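# Hang a kitchen roll on the under-cabinet holder

## Task

Mount the kitchen roll level on the holder beneath the cabinet so that both holder pegs are pushed all the way into the roll and it hangs freely on them, touching neither the holder's base plate, the cabinet nor anything else; then release it and move the grippers away. It only counts if the roll stays in place without the robot supporting it.

## Robot and tools

Robot: two 6-joint arms with parallel grippers, named left_arm and right_arm. The names do not refer to image sides. Each arm's root link sits in the scene frame: left_arm at (-0.005, +0.321, 0) m with quat_wxyz (+1.000, 0, 0, -0.017), right_arm at (+0.029, -0.288, 0) m with quat_wxyz (+0.996, 0, 0, +0.088). Scene frame: origin on the table top midway between the arms, +z up, +x out over the table, left_arm on the +y side.

execute_actions takes {"actions": [...]} holding at most one item. An empty list only reports the state and includes pictures. An action item is {"rows": [[...]], "steps": n}: n runs from 9 to 15 control steps of 1/30 s each and defaults to 15; at most 15 rows, one per step, and the last row repeats if there are fewer rows than steps. A wait item is {"steps": n} with n up to 300 and no rows; it counts from the last result and includes your reply time. The optional "pictures": true adds camera images. A refused call sends nothing.

Each row has 14 numbers, always for both arms: left_arm's waist, shoulder, elbow, wrist pitch, wrist yaw, wrist roll, grip, then the same seven for right_arm. The six joint values are absolute target angles in radians in each arm's own joint space, the same as Joint positions prints. Stated ranges: waist -2.618 to 3.054, shoulder 0.000 to 3.142, elbow 0.000 to 3.142, wrist pitch -1.571 to 1.571, wrist yaw -1.571 to 1.571, wrist roll -2.094 to 2.094. Real ends may differ by up to 0.036 rad either way. A target more than 0.036 beyond a stated end, and further out than the current angle, is refused. Targets past the real end are clipped, and the result then says "joint sent to its limit", possibly about an earlier action. Friction can leave a joint up to about 0.031 rad short, so tiny changes may do nothing. Per step, each joint's target is held within a lead of its measured angle: waist 0.202, shoulder 0.258, elbow 0.238, wrist pitch 0.573, wrist yaw and roll 0.522 rad. All targets are also scaled back if they would move the gripper more than 70 mm in one step. Far moves therefore need several actions.

Grip is an absolute command from -1 (closed) to +1 (fully open). The pads meet near -0.94, and each millimetre of object width adds about 0.0208. Commanding below the object's width value squeezes harder, up to roughly 50-62 N per pad, less on thin parts. Keep sending the same closing value to keep holding.

Results: a state line `left_arm: …` | `right_arm: …` gives each gripper's end_effector_position (metres, scene frame) and end_effector_quat_wxyz. That point lies between the pads, about 1 cm behind the fingertips. Fingers point along gripper +z and close along its y axis. The printed position can be off, more so at long reach. grip_measured is the motor position on the -1..+1 scale, with a fixed per-gripper error of up to about 0.02; it keeps moving after the pads touch. Joint positions and Joint velocities list each arm's six angles plus the opening in metres: 0.093 fully open, 0 closed, with about 1 mm error. On a held rigid object the opening reads up to about 12 mm less than the object's width. "joint command not followed" means a clearance check changed or blocked targets; the rest of the row still ran. HELD marks steps where a row was not sent, fully or in part. MOTOR HOT appears from 75 °C. At 90 °C the arm stops for 10 s, and at 100 °C the arm goes limp and falls; both are reported as OVER-TEMPERATURE FAULT. Avoid holding loads longer than needed.

Timing: every result is taken 9 steps before its action ends. Between calls the arms keep moving toward the last row until they settle or a step is HELD.

zoom_image {"camera", "region": [x0, y0, x1, y1]} enlarges part of a camera's latest image, up to 504x504 px. Cameras, all 896x504: cam_head_left, cam_head_right, cam_high, cam_low, cam_left_wrist, cam_right_wrist. show_instructions shows the holder's reference image. read_manual returns licence text only. finished_scene {"scene": n} ends and grades the scene and cannot be undone. Replying without a tool call ends everything.

Avoid: dropping or knocking anything off the table, arms colliding or pressing each other, slams and hard pushes, and leaving the roll held by the robot. Brief external tugs on held parts may happen. Release the roll and retract before finishing.

Each tool is called after "Request:" as name([rows], argument=value, ...), one row to a line, values as JSON.

Reference images:

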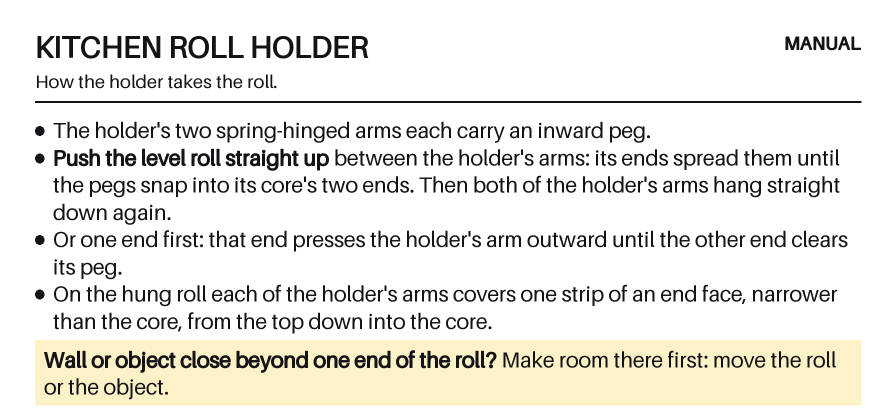

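## Session

Request:
execute_actions(actions=[])

Scene clock: 0.00 s of 6000.00 s.
left_arm: end_effector_position=(+0.2777, +0.4994, +0.1478) grip_measured=+0.454 end_effector_quat_wxyz=(-0.296, +0.782, -0.534, -0.128) | right_arm: end_effector_position=(+0.3050, -0.6260, +0.2251) grip_measured=-0.935 end_effector_quat_wxyz=(+0.233, +0.411, +0.744, -0.472)
Joint positions: left_arm=[ 0.318  1.491  1.149 -0.889 -0.574 -1.557  0.067] | right_arm=[-0.76   1.629  1.288 -0.431  0.878  0.035  0.   ]
Joint velocities: left_arm=[-0.002 -0.002  0.007 -0.037  0.022 -0.022  0.   ] | right_arm=[ 0.007 -0.007  0.002  0.022 -0.007 -0.007 -0.   ]

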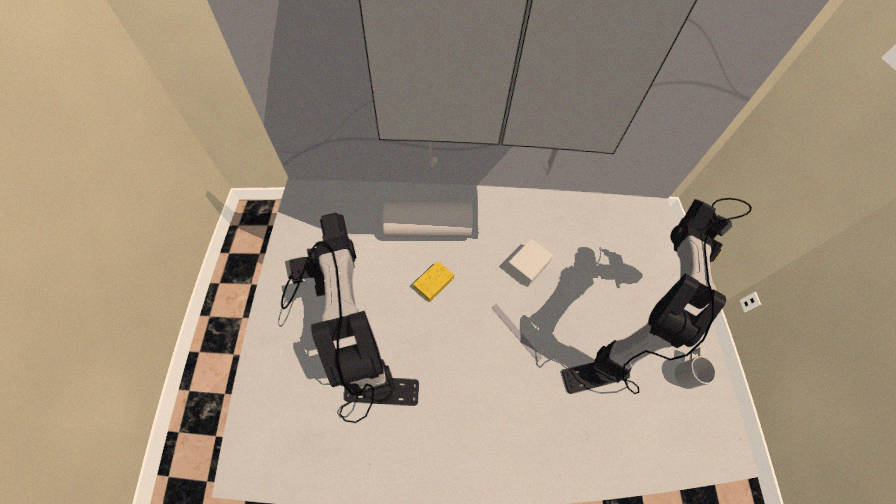

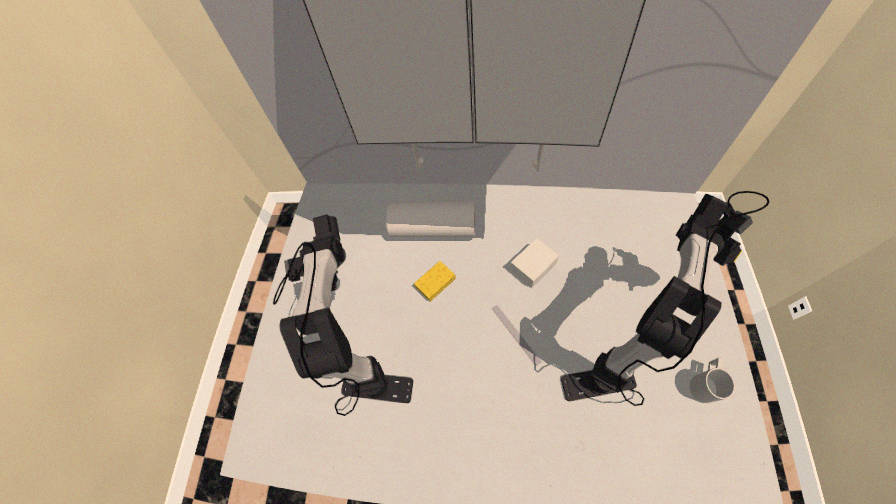

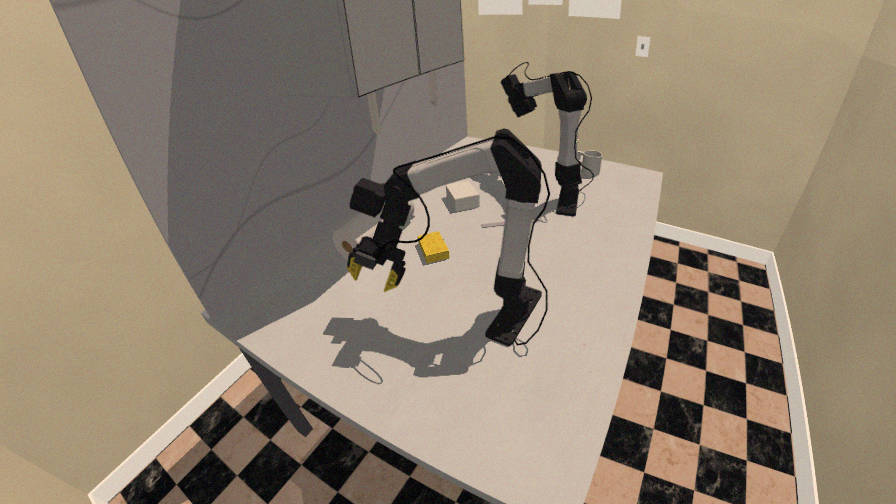

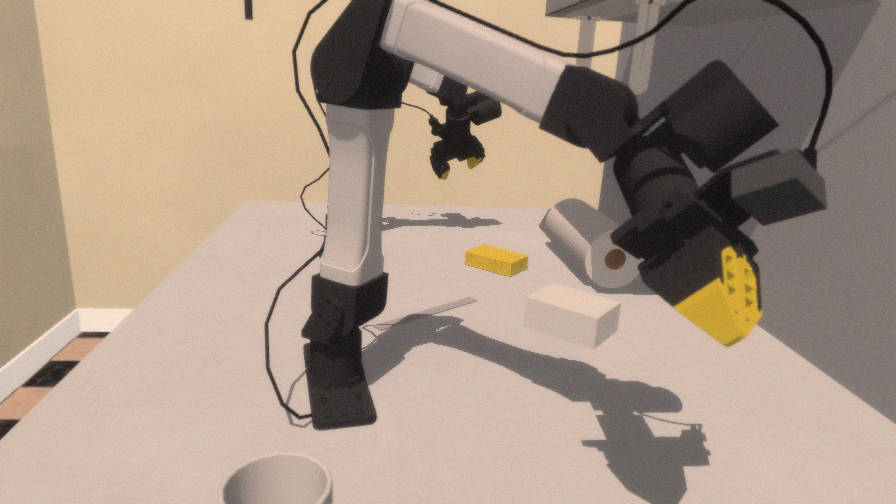

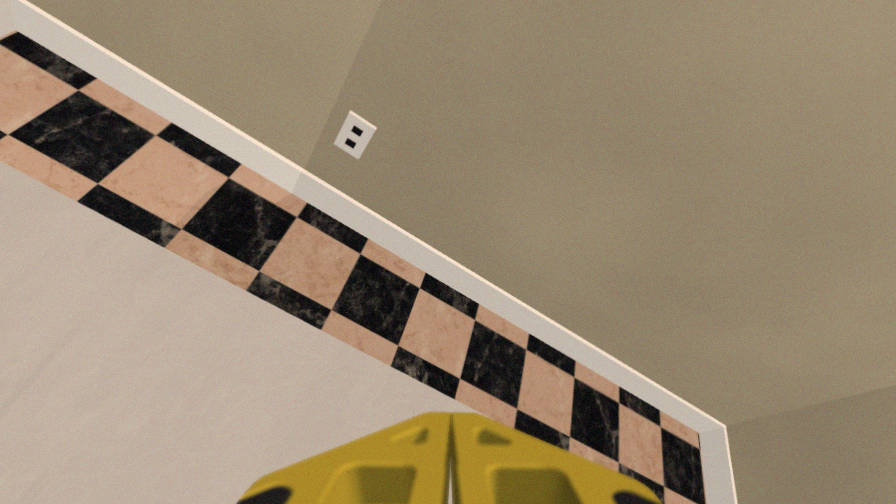

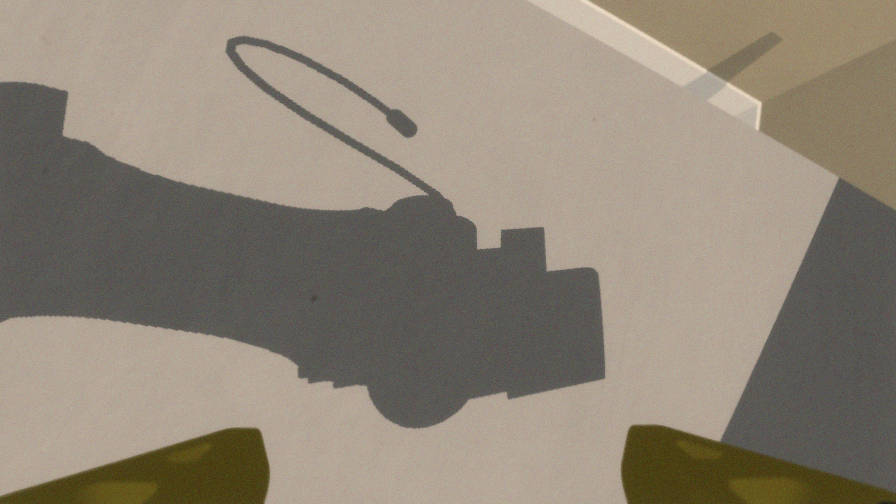

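Request:
execute_actions([
  {"rows":[[-0.25,0.6,0.6,-0.2,0,0,1,0.3,0.6,0.6,0.4,0,0,1]]},
])

Request:
execute_actions([
  {"steps":60},
], pictures=true)

Scene clock: 1.17 s of 6000.00 s.
left_arm: end_effector_position=(+0.3208, +0.3731, +0.1525) grip_measured=+0.977 end_effector_quat_wxyz=(+0.362, -0.556, +0.743, -0.086) | right_arm: end_effector_position=(+0.3798, -0.5372, +0.2515) grip_measured=+0.681 end_effector_quat_wxyz=(+0.455, +0.319, +0.762, -0.333)
Joint positions: left_arm=[ 0.058  1.18   0.828 -0.493 -0.262 -1.159  0.092] | right_arm=[-0.577  1.403  1.05  -0.097  0.578  0.024  0.078]
Joint velocities: left_arm=[-1.78  -2.112 -1.858  1.648  1.341  2.234  0.   ] | right_arm=[ 1.116 -1.277 -1.101  1.502 -1.56  -0.022  0.421]
Steps of this call (steps 1 to 29: nothing new was sent; steps 30 to 35: the first 6 steps of this action). Readings (joint positions):
30: left_arm=[0.306 1.467 1.117 -0.830 -0.536 -1.506] | right_arm=[-0.751 1.610 1.262 -0.380 0.839 0.033]
31: left_arm=[0.272 1.423 1.063 -0.754 -0.477 -1.444] | right_arm=[-0.729 1.575 1.216 -0.320 0.787 0.031]
33: left_arm=[0.174 1.314 0.952 -0.621 -0.363 -1.313] | right_arm=[-0.657 1.491 1.128 -0.210 0.683 0.027]
35: the state above

Scene clock: 3.17 s of 6000.00 s.
left_arm: end_effector_position=(+0.2657, +0.2449, +0.2765) grip_measured=+0.978 end_effector_quat_wxyz=(+0.628, +0.102, +0.767, -0.088) | right_arm: end_effector_position=(+0.2658, -0.1696, +0.4300) grip_measured=+1.000 end_effector_quat_wxyz=(+0.819, -0.121, +0.526, +0.196)
Joint positions: left_arm=[-0.246  0.586  0.606 -0.218 -0.007 -0.007  0.092] | right_arm=[0.293 0.596 0.625 0.402 0.007 0.006 0.093]
Joint velocities: left_arm=[-0.007 -0.002 -0.017 -0.11   0.051 -0.007  0.   ] | right_arm=[-0.007  0.002 -0.002 -0.022  0.037  0.081  0.   ]
Kept back: nothing.
Steps of this call (steps 1 to 9: the last 9 steps of your previous action; steps 10 to 45: the robot went on to your last target; steps 46 to 60: nothing new was sent). Readings (joint positions):
1: left_arm=[-0.008 1.103 0.762 -0.438 -0.218 -1.072] | right_arm=[-0.537 1.358 1.011 -0.044 0.525 0.022]
2: left_arm=[-0.077 1.022 0.703 -0.400 -0.178 -0.984] | right_arm=[-0.497 1.311 0.973 0.006 0.471 0.021]
4: left_arm=[-0.197 0.858 0.627 -0.359 -0.108 -0.797] | right_arm=[-0.409 1.210 0.891 0.097 0.369 0.018]
8: left_arm=[-0.246 0.605 0.606 -0.264 -0.038 -0.406] | right_arm=[-0.204 0.970 0.713 0.228 0.208 0.014]
60: the state above
All arms were judged still, so your last target was given up. Only a new action makes them travel on or press farther. Fingers that are still opening or closing keep moving.

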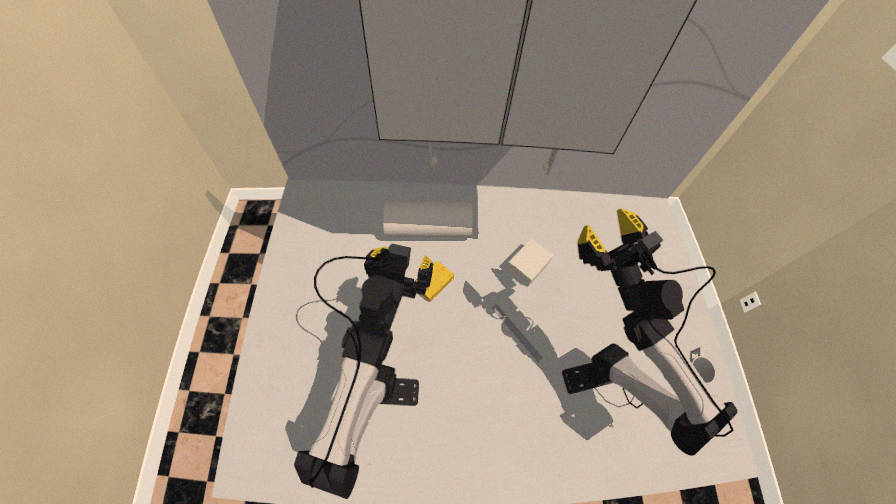

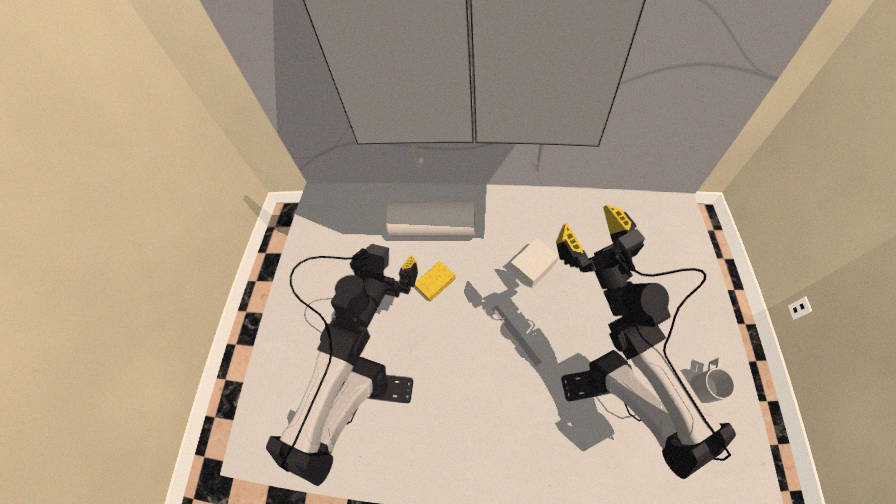

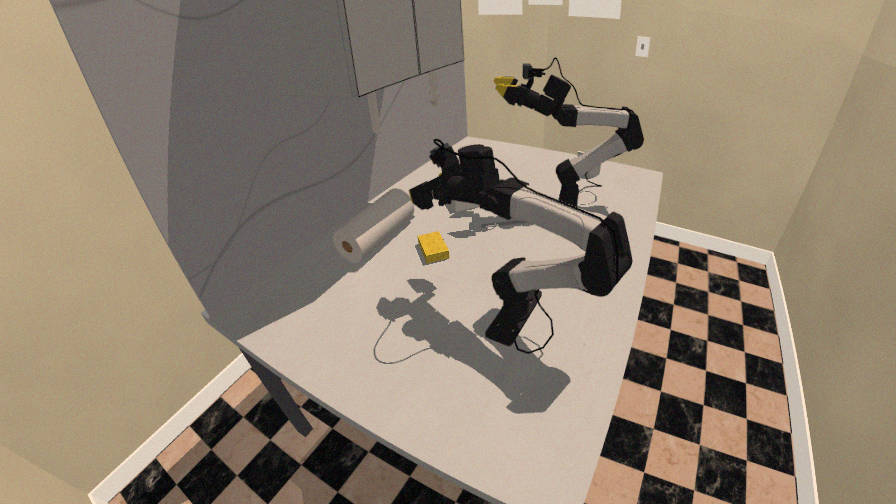

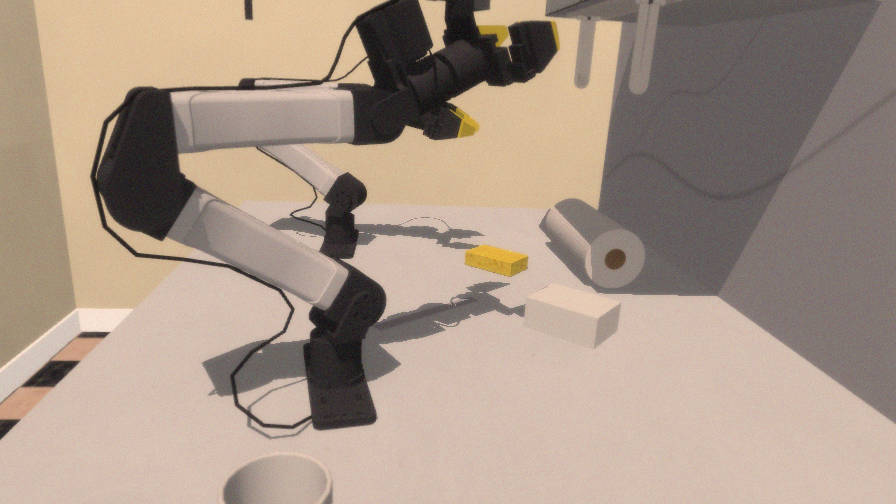

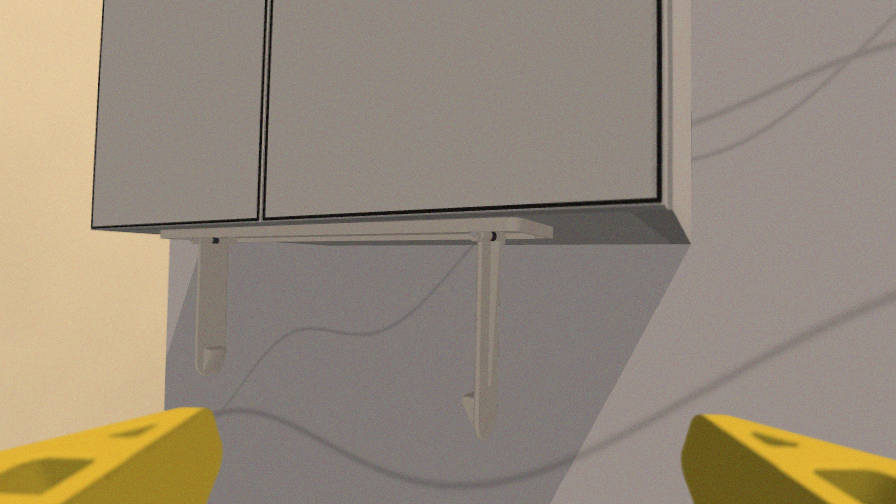

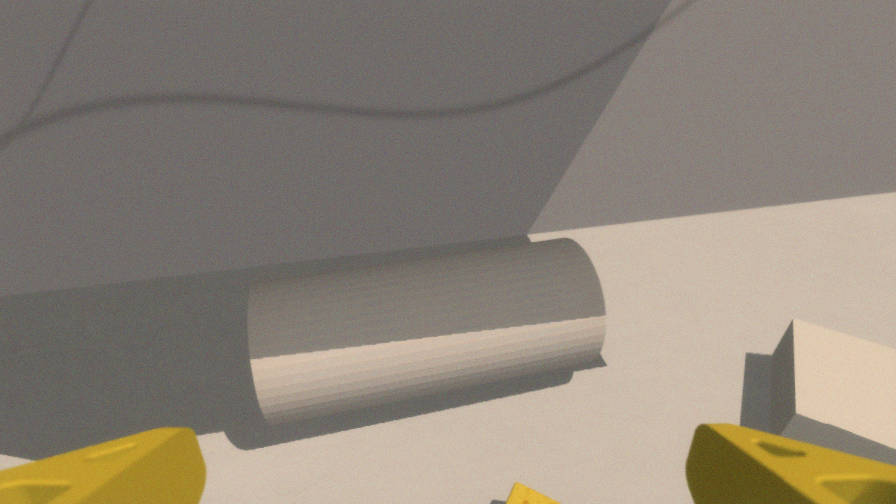

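Request:
execute_actions([
  {"rows":[[0.49,1.6,0.8,0.5,1.15,1.57,-0.1,0.49,1.3,0.7,-0.4,0,0,-1]]},
])

Request:
execute_actions([
  {"steps":20},
])

Request:
execute_actions([
  {"rows":[[0.49,2.3,1.053,1.25,1.154,1.57,-0.1,0.49,1.8,1.035,-0.2,0,0,-1]]},
])

Request:
execute_actions([
  {"steps":30},
], pictures=true)

Scene clock: 6.20 s of 6000.00 s.
left_arm: end_effector_position=(+0.3332, +0.2542, +0.3522) grip_measured=-0.092 end_effector_quat_wxyz=(+0.717, +0.290, +0.634, +0.002) | right_arm: end_effector_position=(+0.2978, -0.1087, +0.3502) grip_measured=-0.612 end_effector_quat_wxyz=(+0.700, -0.194, +0.653, +0.213)
Joint positions: left_arm=[0.047 0.92  0.766 0.184 0.44  0.419 0.041] | right_arm=[0.418 0.776 0.673 0.174 0.01  0.006 0.016]
Joint velocities: left_arm=[ 2.059  2.444  0.999  2.718  2.821  2.806 -0.012] | right_arm=[ 0.339  1.067 -0.007 -1.311  0.007 -0.037 -0.422]
Steps of this call (steps 1 to 85: nothing new was sent; steps 86 to 91: the first 6 steps of this action). Readings (joint positions):
86: left_arm=[-0.224 0.605 0.615 -0.194 0.040 0.036] | right_arm=[0.309 0.607 0.633 0.376 0.012 0.006]
87: left_arm=[-0.185 0.648 0.638 -0.146 0.098 0.092] | right_arm=[0.340 0.634 0.650 0.339 0.012 0.006]
89: left_arm=[-0.090 0.762 0.698 -0.007 0.235 0.224] | right_arm=[0.388 0.703 0.669 0.260 0.010 0.006]
91: the state above

Scene clock: 6.87 s of 6000.00 s.
left_arm: end_effector_position=(+0.4019, +0.3531, +0.1888) grip_measured=-0.097 end_effector_quat_wxyz=(+0.632, +0.618, +0.436, +0.170) | right_arm: end_effector_position=(+0.2784, -0.0971, +0.0681) grip_measured=-0.985 end_effector_quat_wxyz=(+0.264, -0.307, +0.910, +0.088)
Joint positions: left_arm=[0.494 1.614 0.79  0.478 1.131 1.535 0.041] | right_arm=[ 0.482  1.307  0.679 -0.379  0.006  0.005  0.   ]
Joint velocities: left_arm=[-0.002 -0.017  0.012  0.022  0.066  0.168  0.001] | right_arm=[ 0.002 -0.002  0.007 -0.081 -0.066  0.022  0.   ]
Kept back: nothing.
Steps of this call (steps 1 to 9: the last 9 steps of your previous action; steps 10 to 20: the robot went on to your last target). Readings (joint positions):
1: left_arm=[0.121 1.005 0.793 0.268 0.542 0.519] | right_arm=[0.429 0.815 0.673 0.129 0.009 0.006]
2: left_arm=[0.193 1.089 0.810 0.335 0.644 0.618] | right_arm=[0.438 0.855 0.673 0.083 0.009 0.006]
4: left_arm=[0.329 1.253 0.818 0.413 0.809 0.800] | right_arm=[0.452 0.945 0.673 -0.003 0.009 0.006]
8: left_arm=[0.478 1.557 0.816 0.448 0.976 1.158] | right_arm=[0.471 1.168 0.677 -0.161 0.009 0.006]
20: the state above

Scene clock: 7.07 s of 6000.00 s.
left_arm: end_effector_position=(+0.4840, +0.3914, +0.1885) grip_measured=-0.097 end_effector_quat_wxyz=(+0.641, +0.637, +0.290, +0.315) | right_arm: end_effector_position=(+0.3638, -0.0312, +0.0701) grip_measured=-0.985 end_effector_quat_wxyz=(+0.293, -0.304, +0.901, +0.098)
Joint positions: left_arm=[0.491 2.037 1.066 1.023 1.145 1.553 0.041] | right_arm=[ 0.482  1.693  1.005 -0.254  0.006  0.005  0.   ]
Joint velocities: left_arm=[ 0.002  2.107  0.291  1.897  0.007  0.066 -0.   ] | right_arm=[ 0.002  1.834  1.14   1.209 -0.007 -0.037  0.   ]
Steps of this call (steps 1 to 6: the first 6 steps of this action). Readings (joint positions):
1: left_arm=[0.493 1.646 0.813 0.534 1.148 1.539] | right_arm=[0.482 1.334 0.704 -0.386 0.006 0.005]
2: left_arm=[0.491 1.716 0.877 0.626 1.155 1.543] | right_arm=[0.482 1.397 0.758 -0.376 0.006 0.005]
4: left_arm=[0.491 1.884 1.009 0.853 1.151 1.549] | right_arm=[0.482 1.544 0.889 -0.329 0.006 0.005]
6: the state above

Scene clock: 8.07 s of 6000.00 s.
left_arm: end_effector_position=(+0.4855, +0.3919, +0.0867) grip_measured=-0.097 end_effector_quat_wxyz=(+0.641, +0.638, +0.318, +0.286) | right_arm: end_effector_position=(+0.3746, -0.0228, +0.0444) grip_measured=-0.985 end_effector_quat_wxyz=(+0.281, -0.305, +0.905, +0.094)
Joint positions: left_arm=[0.491 2.312 1.043 1.232 1.147 1.562 0.041] | right_arm=[ 0.482  1.801  1.035 -0.203  0.006  0.005  0.   ]
Joint velocities: left_arm=[-0.017 -0.007  0.007 -0.051 -0.051  0.022  0.001] | right_arm=[-0.002  0.007 -0.002 -0.022  0.095 -0.022  0.   ]
Kept back: nothing.
Steps of this call (steps 1 to 9: the last 9 steps of your previous action; steps 10 to 30: the robot went on to your last target). Readings (joint positions):
1: left_arm=[0.491 2.108 1.069 1.069 1.143 1.555] | right_arm=[0.482 1.744 1.030 -0.222 0.006 0.005]
2: left_arm=[0.491 2.179 1.069 1.101 1.143 1.556] | right_arm=[0.482 1.773 1.035 -0.204 0.006 0.005]
4: left_arm=[0.491 2.294 1.063 1.128 1.143 1.559] | right_arm=[0.482 1.798 1.035 -0.209 0.006 0.005]
8: left_arm=[0.491 2.349 1.043 1.148 1.147 1.561] | right_arm=[0.482 1.801 1.035 -0.204 0.006 0.005]
30: the state above
All arms were judged still, so your last target was given up. Only a new action makes them travel on or press farther. Fingers that are still opening or closing keep moving.

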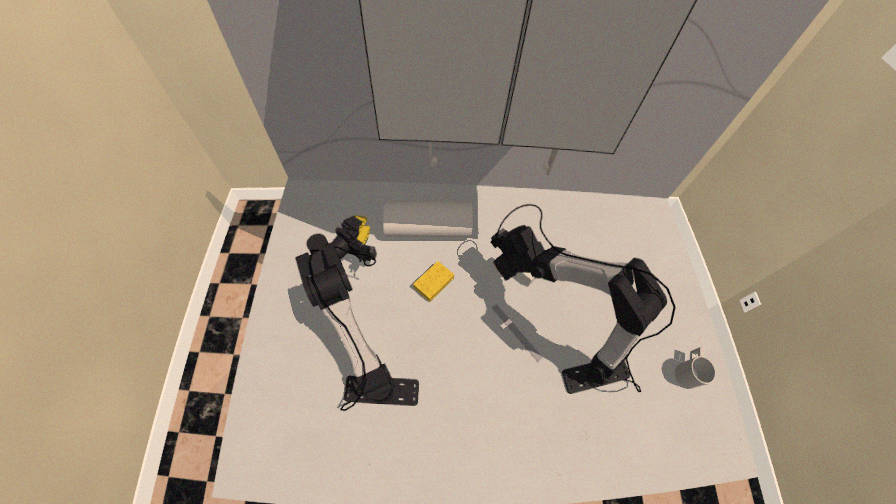

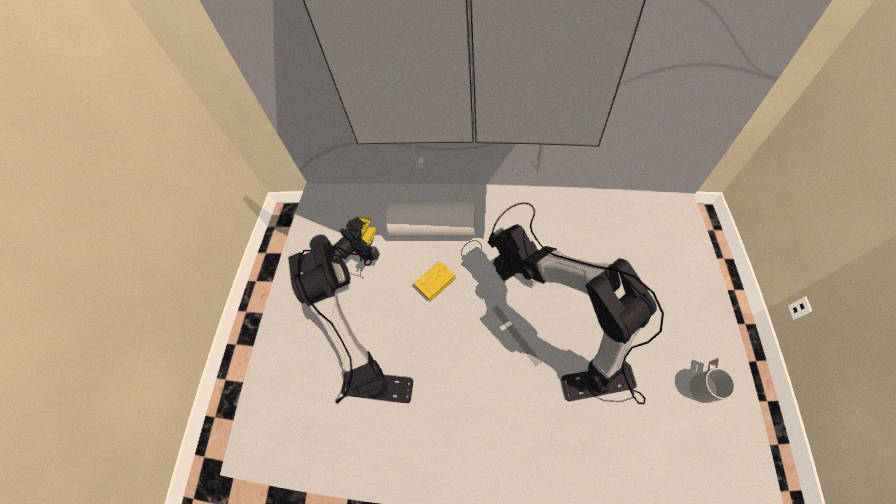

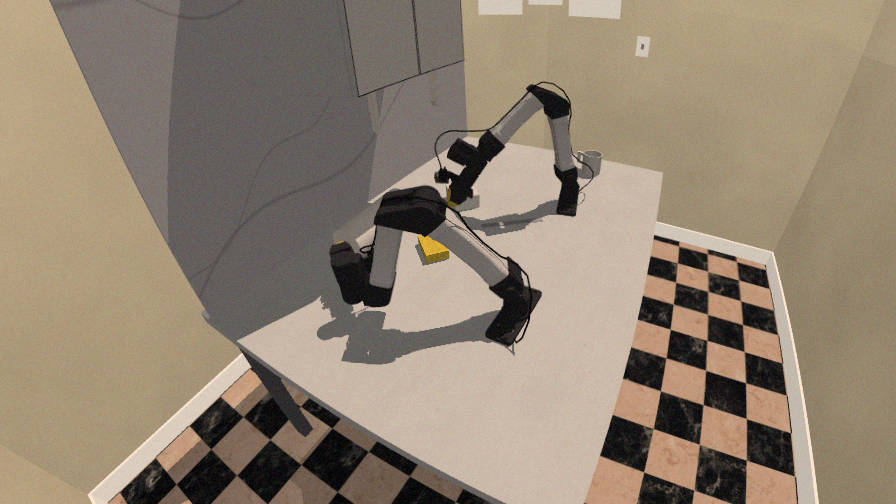

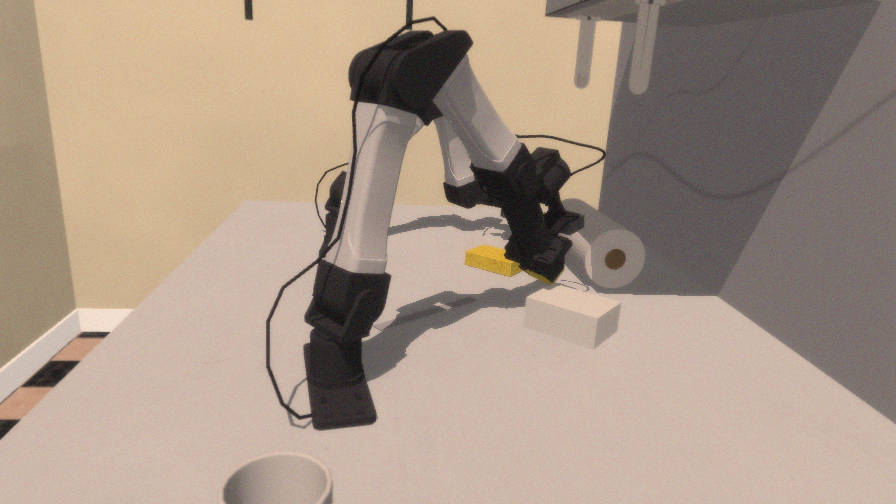

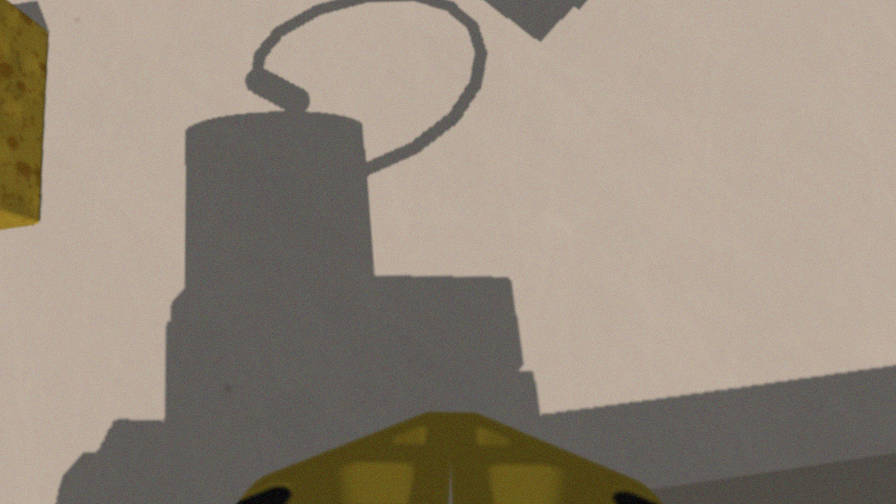

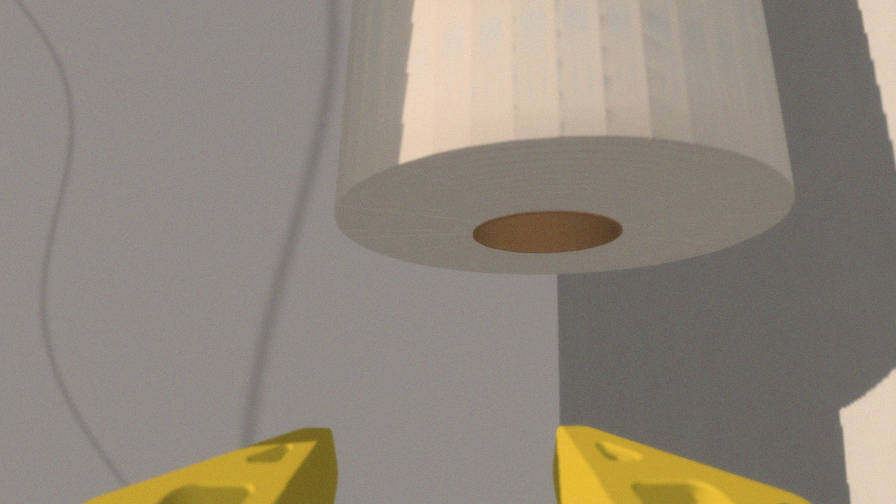

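Request:
execute_actions([
  {"rows":[[0.49,2.3,1.053,1.25,1.154,-1.57,-0.1,0.49,1.7,0.842,-0.14,0,0,-1]]},
])

Request:
execute_actions([
  {"rows":[[0.49,2.3,1.053,1.25,1.154,-1.57,-0.1,0.4,1.7,0.842,-0.14,0,0,-1]],"steps":9},
])

Request:
execute_actions([
  {"rows":[[0.49,2.3,1.053,1.25,1.154,-1.57,-0.1,0.3,1.7,0.842,-0.14,0,0,-1]],"steps":9},
])

Request:
execute_actions([
  {"rows":[[0.49,2.3,1.053,1.25,1.154,-1.57,-0.1,0.17,1.7,0.842,-0.14,0,0,-1]],"steps":9},
])

Request:
execute_actions([
  {"rows":[[0.49,2.3,1.053,1.25,1.154,-1.57,-0.1,0.04,1.7,0.842,-0.14,0,0,-1]],"steps":9},
])

Request:
execute_actions([
  {"rows":[[0.49,2.37,1.053,1.334,1.154,-1.57,-0.1,-0.1,1.7,0.842,-0.14,0,0,-1]],"steps":9},
])

Request:
execute_actions([
  {"steps":20},
], pictures=true)

Scene clock: 11.43 s of 6000.00 s.
left_arm: end_effector_position=(+0.4854, +0.3918, +0.0870) grip_measured=-0.097 end_effector_quat_wxyz=(+0.696, +0.520, +0.486, +0.091) | right_arm: end_effector_position=(+0.3408, -0.0489, +0.0255) grip_measured=-0.985 end_effector_quat_wxyz=(+0.264, -0.307, +0.910, +0.088)
Joint positions: left_arm=[0.491 2.312 1.043 1.235 1.148 0.981 0.041] | right_arm=[ 0.482  1.711  0.861 -0.157  0.006  0.005  0.   ]
Joint velocities: left_arm=[ 0.002 -0.017  0.002  0.022  0.007 -2.821 -0.001] | right_arm=[ 0.012  0.007 -0.208  0.007  0.037  0.022  0.   ]
Steps of this call (steps 1 to 90: nothing new was sent; then 0.17 s passed at rest; steps 91 to 96: the first 6 steps of this action). Readings (joint positions):
91: left_arm=[0.491 2.312 1.043 1.234 1.147 1.480] | right_arm=[0.482 1.787 1.006 -0.172 0.006 0.005]
92: left_arm=[0.491 2.312 1.043 1.234 1.147 1.379] | right_arm=[0.482 1.756 0.958 -0.153 0.006 0.005]
94: left_arm=[0.491 2.312 1.043 1.234 1.147 1.180] | right_arm=[0.482 1.715 0.887 -0.154 0.006 0.005]
96: the state above

Scene clock: 11.73 s of 6000.00 s.
left_arm: end_effector_position=(+0.4854, +0.3918, +0.0871) grip_measured=-0.097 end_effector_quat_wxyz=(+0.667, +0.259, +0.663, -0.220) | right_arm: end_effector_position=(+0.3411, -0.0486, +0.0252) grip_measured=-0.985 end_effector_quat_wxyz=(+0.266, -0.307, +0.909, +0.089)
Joint positions: left_arm=[0.491 2.312 1.043 1.236 1.148 0.084 0.041] | right_arm=[ 0.482  1.711  0.855 -0.146  0.006  0.005  0.   ]
Joint velocities: left_arm=[-0.012 -0.017  0.002 -0.022 -0.007 -2.864 -0.   ] | right_arm=[-0.017 -0.012 -0.007  0.037  0.037 -0.081  0.   ]
Kept back: the last 9 steps of this action.
Steps of this call (steps 1 to 9: the last 9 steps of your previous action). Readings (joint positions):
1: left_arm=[0.491 2.312 1.043 1.235 1.148 0.881] | right_arm=[0.482 1.711 0.856 -0.158 0.006 0.005]
2: left_arm=[0.491 2.312 1.043 1.235 1.148 0.781] | right_arm=[0.482 1.711 0.855 -0.158 0.006 0.005]
4: left_arm=[0.491 2.312 1.043 1.235 1.148 0.582] | right_arm=[0.482 1.711 0.855 -0.152 0.006 0.005]
8: left_arm=[0.491 2.312 1.043 1.235 1.148 0.184] | right_arm=[0.482 1.711 0.855 -0.147 0.006 0.005]
9: the state above

Scene clock: 12.03 s of 6000.00 s.
left_arm: end_effector_position=(+0.4854, +0.3918, +0.0873) grip_measured=-0.098 end_effector_quat_wxyz=(+0.506, -0.054, +0.710, -0.487) | right_arm: end_effector_position=(+0.3592, -0.0729, +0.0256) grip_measured=-0.985 end_effector_quat_wxyz=(+0.270, -0.271, +0.920, +0.082)
Joint positions: left_arm=[ 0.491  2.312  1.043  1.237  1.148 -0.812  0.041] | right_arm=[ 0.401  1.711  0.855 -0.143 -0.003  0.004  0.   ]
Joint velocities: left_arm=[-0.017  0.002  0.002  0.037  0.051 -2.835  0.   ] | right_arm=[ 0.002  0.007 -0.002  0.022 -0.022  0.007  0.   ]
Kept back: the last 9 steps of this action.
Steps of this call (steps 1 to 9: the last 9 steps of your previous action). Readings (joint positions):
1: left_arm=[0.491 2.312 1.043 1.236 1.148 -0.015] | right_arm=[0.473 1.711 0.855 -0.145 0.001 0.005]
2: left_arm=[0.491 2.312 1.043 1.236 1.148 -0.115] | right_arm=[0.457 1.711 0.855 -0.145 -0.004 0.004]
4: left_arm=[0.491 2.312 1.043 1.236 1.148 -0.314] | right_arm=[0.421 1.711 0.855 -0.143 -0.004 0.004]
8: left_arm=[0.491 2.312 1.043 1.237 1.148 -0.712] | right_arm=[0.401 1.711 0.855 -0.143 -0.003 0.004]
9: the state above

Scene clock: 12.33 s of 6000.00 s.
left_arm: end_effector_position=(+0.4854, +0.3918, +0.0874) grip_measured=-0.098 end_effector_quat_wxyz=(+0.330, -0.272, +0.658, -0.620) | right_arm: end_effector_position=(+0.3798, -0.1076, +0.0258) grip_measured=-0.985 end_effector_quat_wxyz=(+0.275, -0.224, +0.932, +0.069)
Joint positions: left_arm=[ 0.491  2.312  1.043  1.237  1.148 -1.444  0.041] | right_arm=[ 0.298  1.711  0.855 -0.141 -0.004  0.003  0.   ]
Joint velocities: left_arm=[-0.002 -0.007 -0.002 -0.007 -0.037 -0.813 -0.001] | right_arm=[-0.002 -0.007  0.002  0.051 -0.066  0.007  0.   ]
Kept back: the last 9 steps of this action.
Steps of this call (steps 1 to 9: the last 9 steps of your previous action). Readings (joint positions):
1: left_arm=[0.491 2.312 1.043 1.237 1.148 -0.911] | right_arm=[0.391 1.711 0.855 -0.143 -0.009 0.004]
2: left_arm=[0.491 2.312 1.043 1.237 1.148 -1.010] | right_arm=[0.370 1.711 0.855 -0.142 -0.014 0.003]
4: left_arm=[0.491 2.312 1.043 1.237 1.148 -1.199] | right_arm=[0.324 1.711 0.855 -0.141 -0.011 0.003]
8: left_arm=[0.491 2.312 1.043 1.237 1.148 -1.415] | right_arm=[0.298 1.711 0.855 -0.141 -0.004 0.003]
9: the state above

Scene clock: 12.63 s of 6000.00 s.
left_arm: end_effector_position=(+0.4854, +0.3918, +0.0874) grip_measured=-0.098 end_effector_quat_wxyz=(+0.298, -0.305, +0.643, -0.636) | right_arm: end_effector_position=(+0.4010, -0.1559, +0.0260) grip_measured=-0.985 end_effector_quat_wxyz=(+0.280, -0.162, +0.945, +0.050)
Joint positions: left_arm=[ 0.491  2.312  1.043  1.237  1.148 -1.546  0.041] | right_arm=[ 0.165  1.711  0.855 -0.14  -0.003  0.002  0.   ]
Joint velocities: left_arm=[-0.007 -0.022  0.012 -0.022 -0.022 -0.125  0.001] | right_arm=[-0.017 -0.012 -0.017 -0.051 -0.037  0.081  0.   ]
Kept back: the last 9 steps of this action.
Steps of this call (steps 1 to 9: the last 9 steps of your previous action). Readings (joint positions):
1: left_arm=[0.491 2.312 1.043 1.237 1.148 -1.468] | right_arm=[0.285 1.711 0.855 -0.141 -0.012 0.002]
2: left_arm=[0.491 2.312 1.043 1.237 1.148 -1.487] | right_arm=[0.258 1.711 0.855 -0.141 -0.019 0.002]
4: left_arm=[0.491 2.312 1.043 1.237 1.148 -1.514] | right_arm=[0.198 1.711 0.855 -0.140 -0.013 0.002]
8: left_arm=[0.491 2.312 1.043 1.237 1.148 -1.542] | right_arm=[0.164 1.711 0.855 -0.140 -0.003 0.002]
9: the state above

Scene clock: 12.93 s of 6000.00 s.
left_arm: end_effector_position=(+0.4854, +0.3918, +0.0874) grip_measured=-0.098 end_effector_quat_wxyz=(+0.293, -0.309, +0.641, -0.638) | right_arm: end_effector_position=(+0.4152, -0.2050, +0.0261) grip_measured=-0.985 end_effector_quat_wxyz=(+0.283, -0.101, +0.953, +0.031)
Joint positions: left_arm=[ 0.491  2.312  1.043  1.237  1.148 -1.56   0.041] | right_arm=[ 0.036  1.711  0.855 -0.139 -0.003  0.002  0.   ]
Joint velocities: left_arm=[ 0.012 -0.002 -0.007  0.051 -0.037 -0.022 -0.001] | right_arm=[-0.012  0.007  0.002  0.007 -0.066  0.007  0.   ]
Kept back: the last 9 steps of this action.
Steps of this call (steps 1 to 9: the last 9 steps of your previous action). Readings (joint positions):
1: left_arm=[0.491 2.312 1.043 1.237 1.148 -1.549] | right_arm=[0.152 1.711 0.855 -0.140 -0.010 0.002]
2: left_arm=[0.491 2.312 1.043 1.237 1.148 -1.552] | right_arm=[0.126 1.711 0.855 -0.140 -0.017 0.002]
4: left_arm=[0.491 2.312 1.043 1.237 1.148 -1.555] | right_arm=[0.068 1.711 0.855 -0.139 -0.012 0.002]
8: left_arm=[0.491 2.312 1.043 1.237 1.148 -1.559] | right_arm=[0.035 1.711 0.855 -0.139 -0.003 0.002]
9: the state above

Scene clock: 13.60 s of 6000.00 s.
left_arm: end_effector_position=(+0.4838, +0.3909, +0.0723) grip_measured=-0.098 end_effector_quat_wxyz=(+0.300, -0.302, +0.641, -0.639) | right_arm: end_effector_position=(+0.4233, -0.2601, +0.0263) grip_measured=-0.985 end_effector_quat_wxyz=(+0.285, -0.034, +0.958, +0.011)
Joint positions: left_arm=[ 0.491  2.371  1.043  1.317  1.149 -1.562  0.041] | right_arm=[-0.106  1.711  0.855 -0.138 -0.002  0.001  0.   ]
Joint velocities: left_arm=[ 0.017 -0.012 -0.017  0.037  0.051 -0.095 -0.   ] | right_arm=[-0.012  0.007 -0.002  0.022  0.022 -0.022  0.   ]
Kept back: nothing.
Steps of this call (steps 1 to 9: the last 9 steps of your previous action; steps 10 to 20: the robot went on to your last target). Readings (joint positions):
1: left_arm=[0.491 2.319 1.043 1.252 1.148 -1.560] | right_arm=[0.021 1.711 0.855 -0.139 -0.011 0.001]
2: left_arm=[0.491 2.328 1.043 1.272 1.149 -1.560] | right_arm=[-0.007 1.711 0.855 -0.139 -0.018 0.001]
4: left_arm=[0.491 2.351 1.043 1.290 1.149 -1.561] | right_arm=[-0.071 1.711 0.855 -0.138 -0.013 0.001]
8: left_arm=[0.491 2.371 1.043 1.298 1.149 -1.562] | right_arm=[-0.106 1.711 0.855 -0.138 -0.002 0.001]
20: the state above

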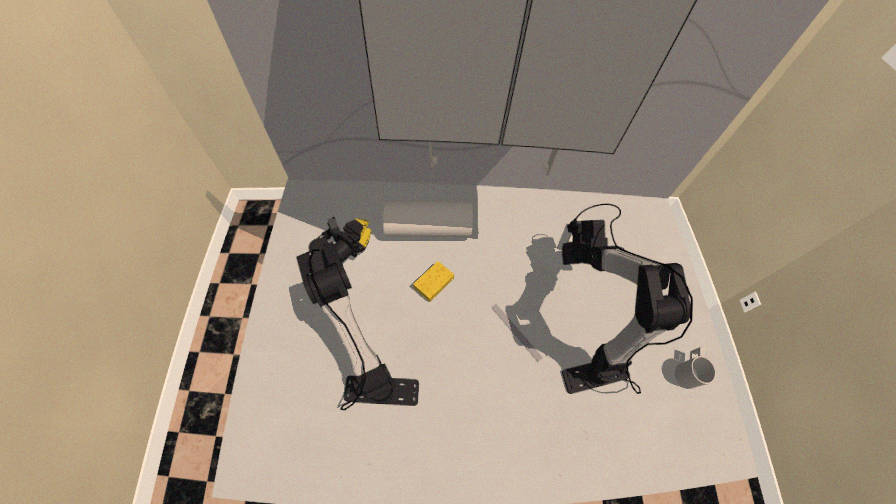

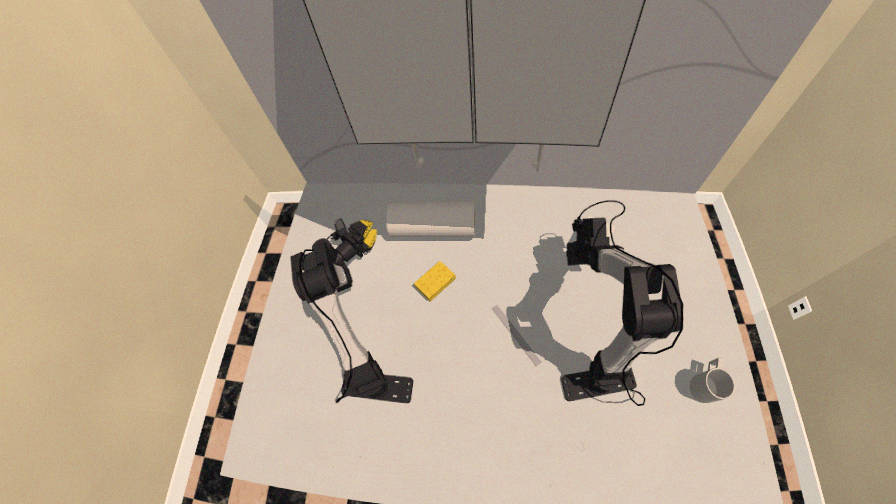

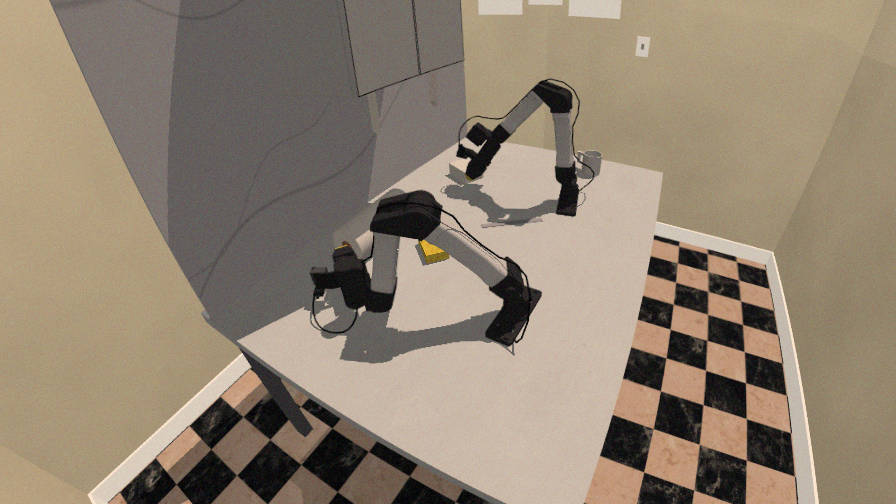

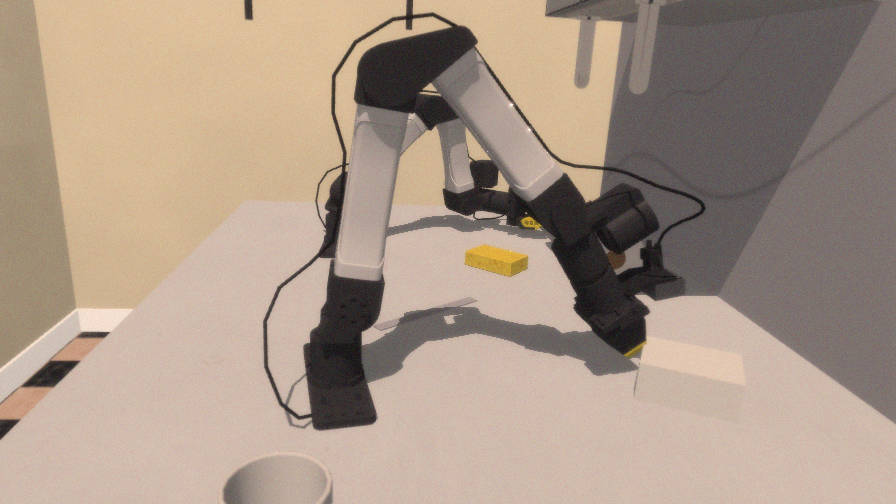

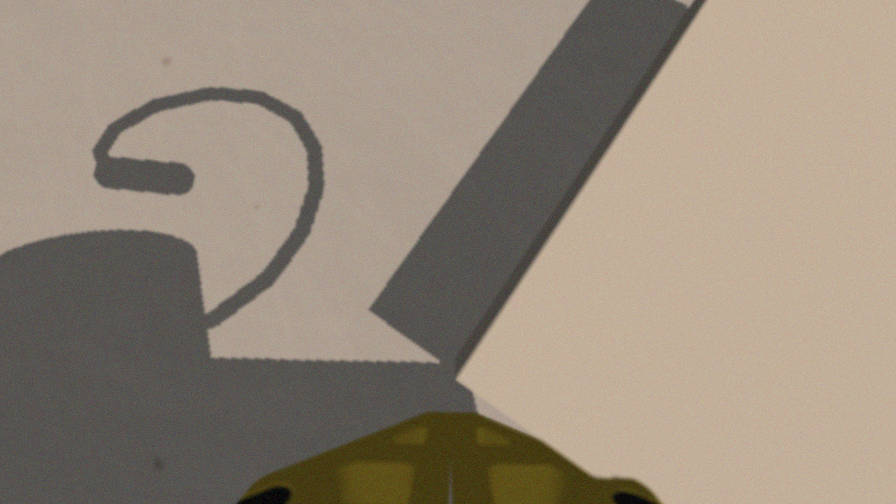

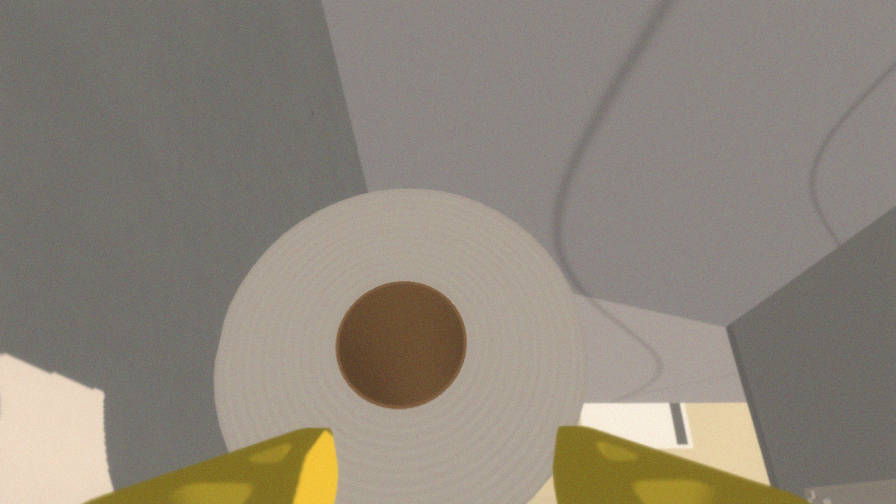

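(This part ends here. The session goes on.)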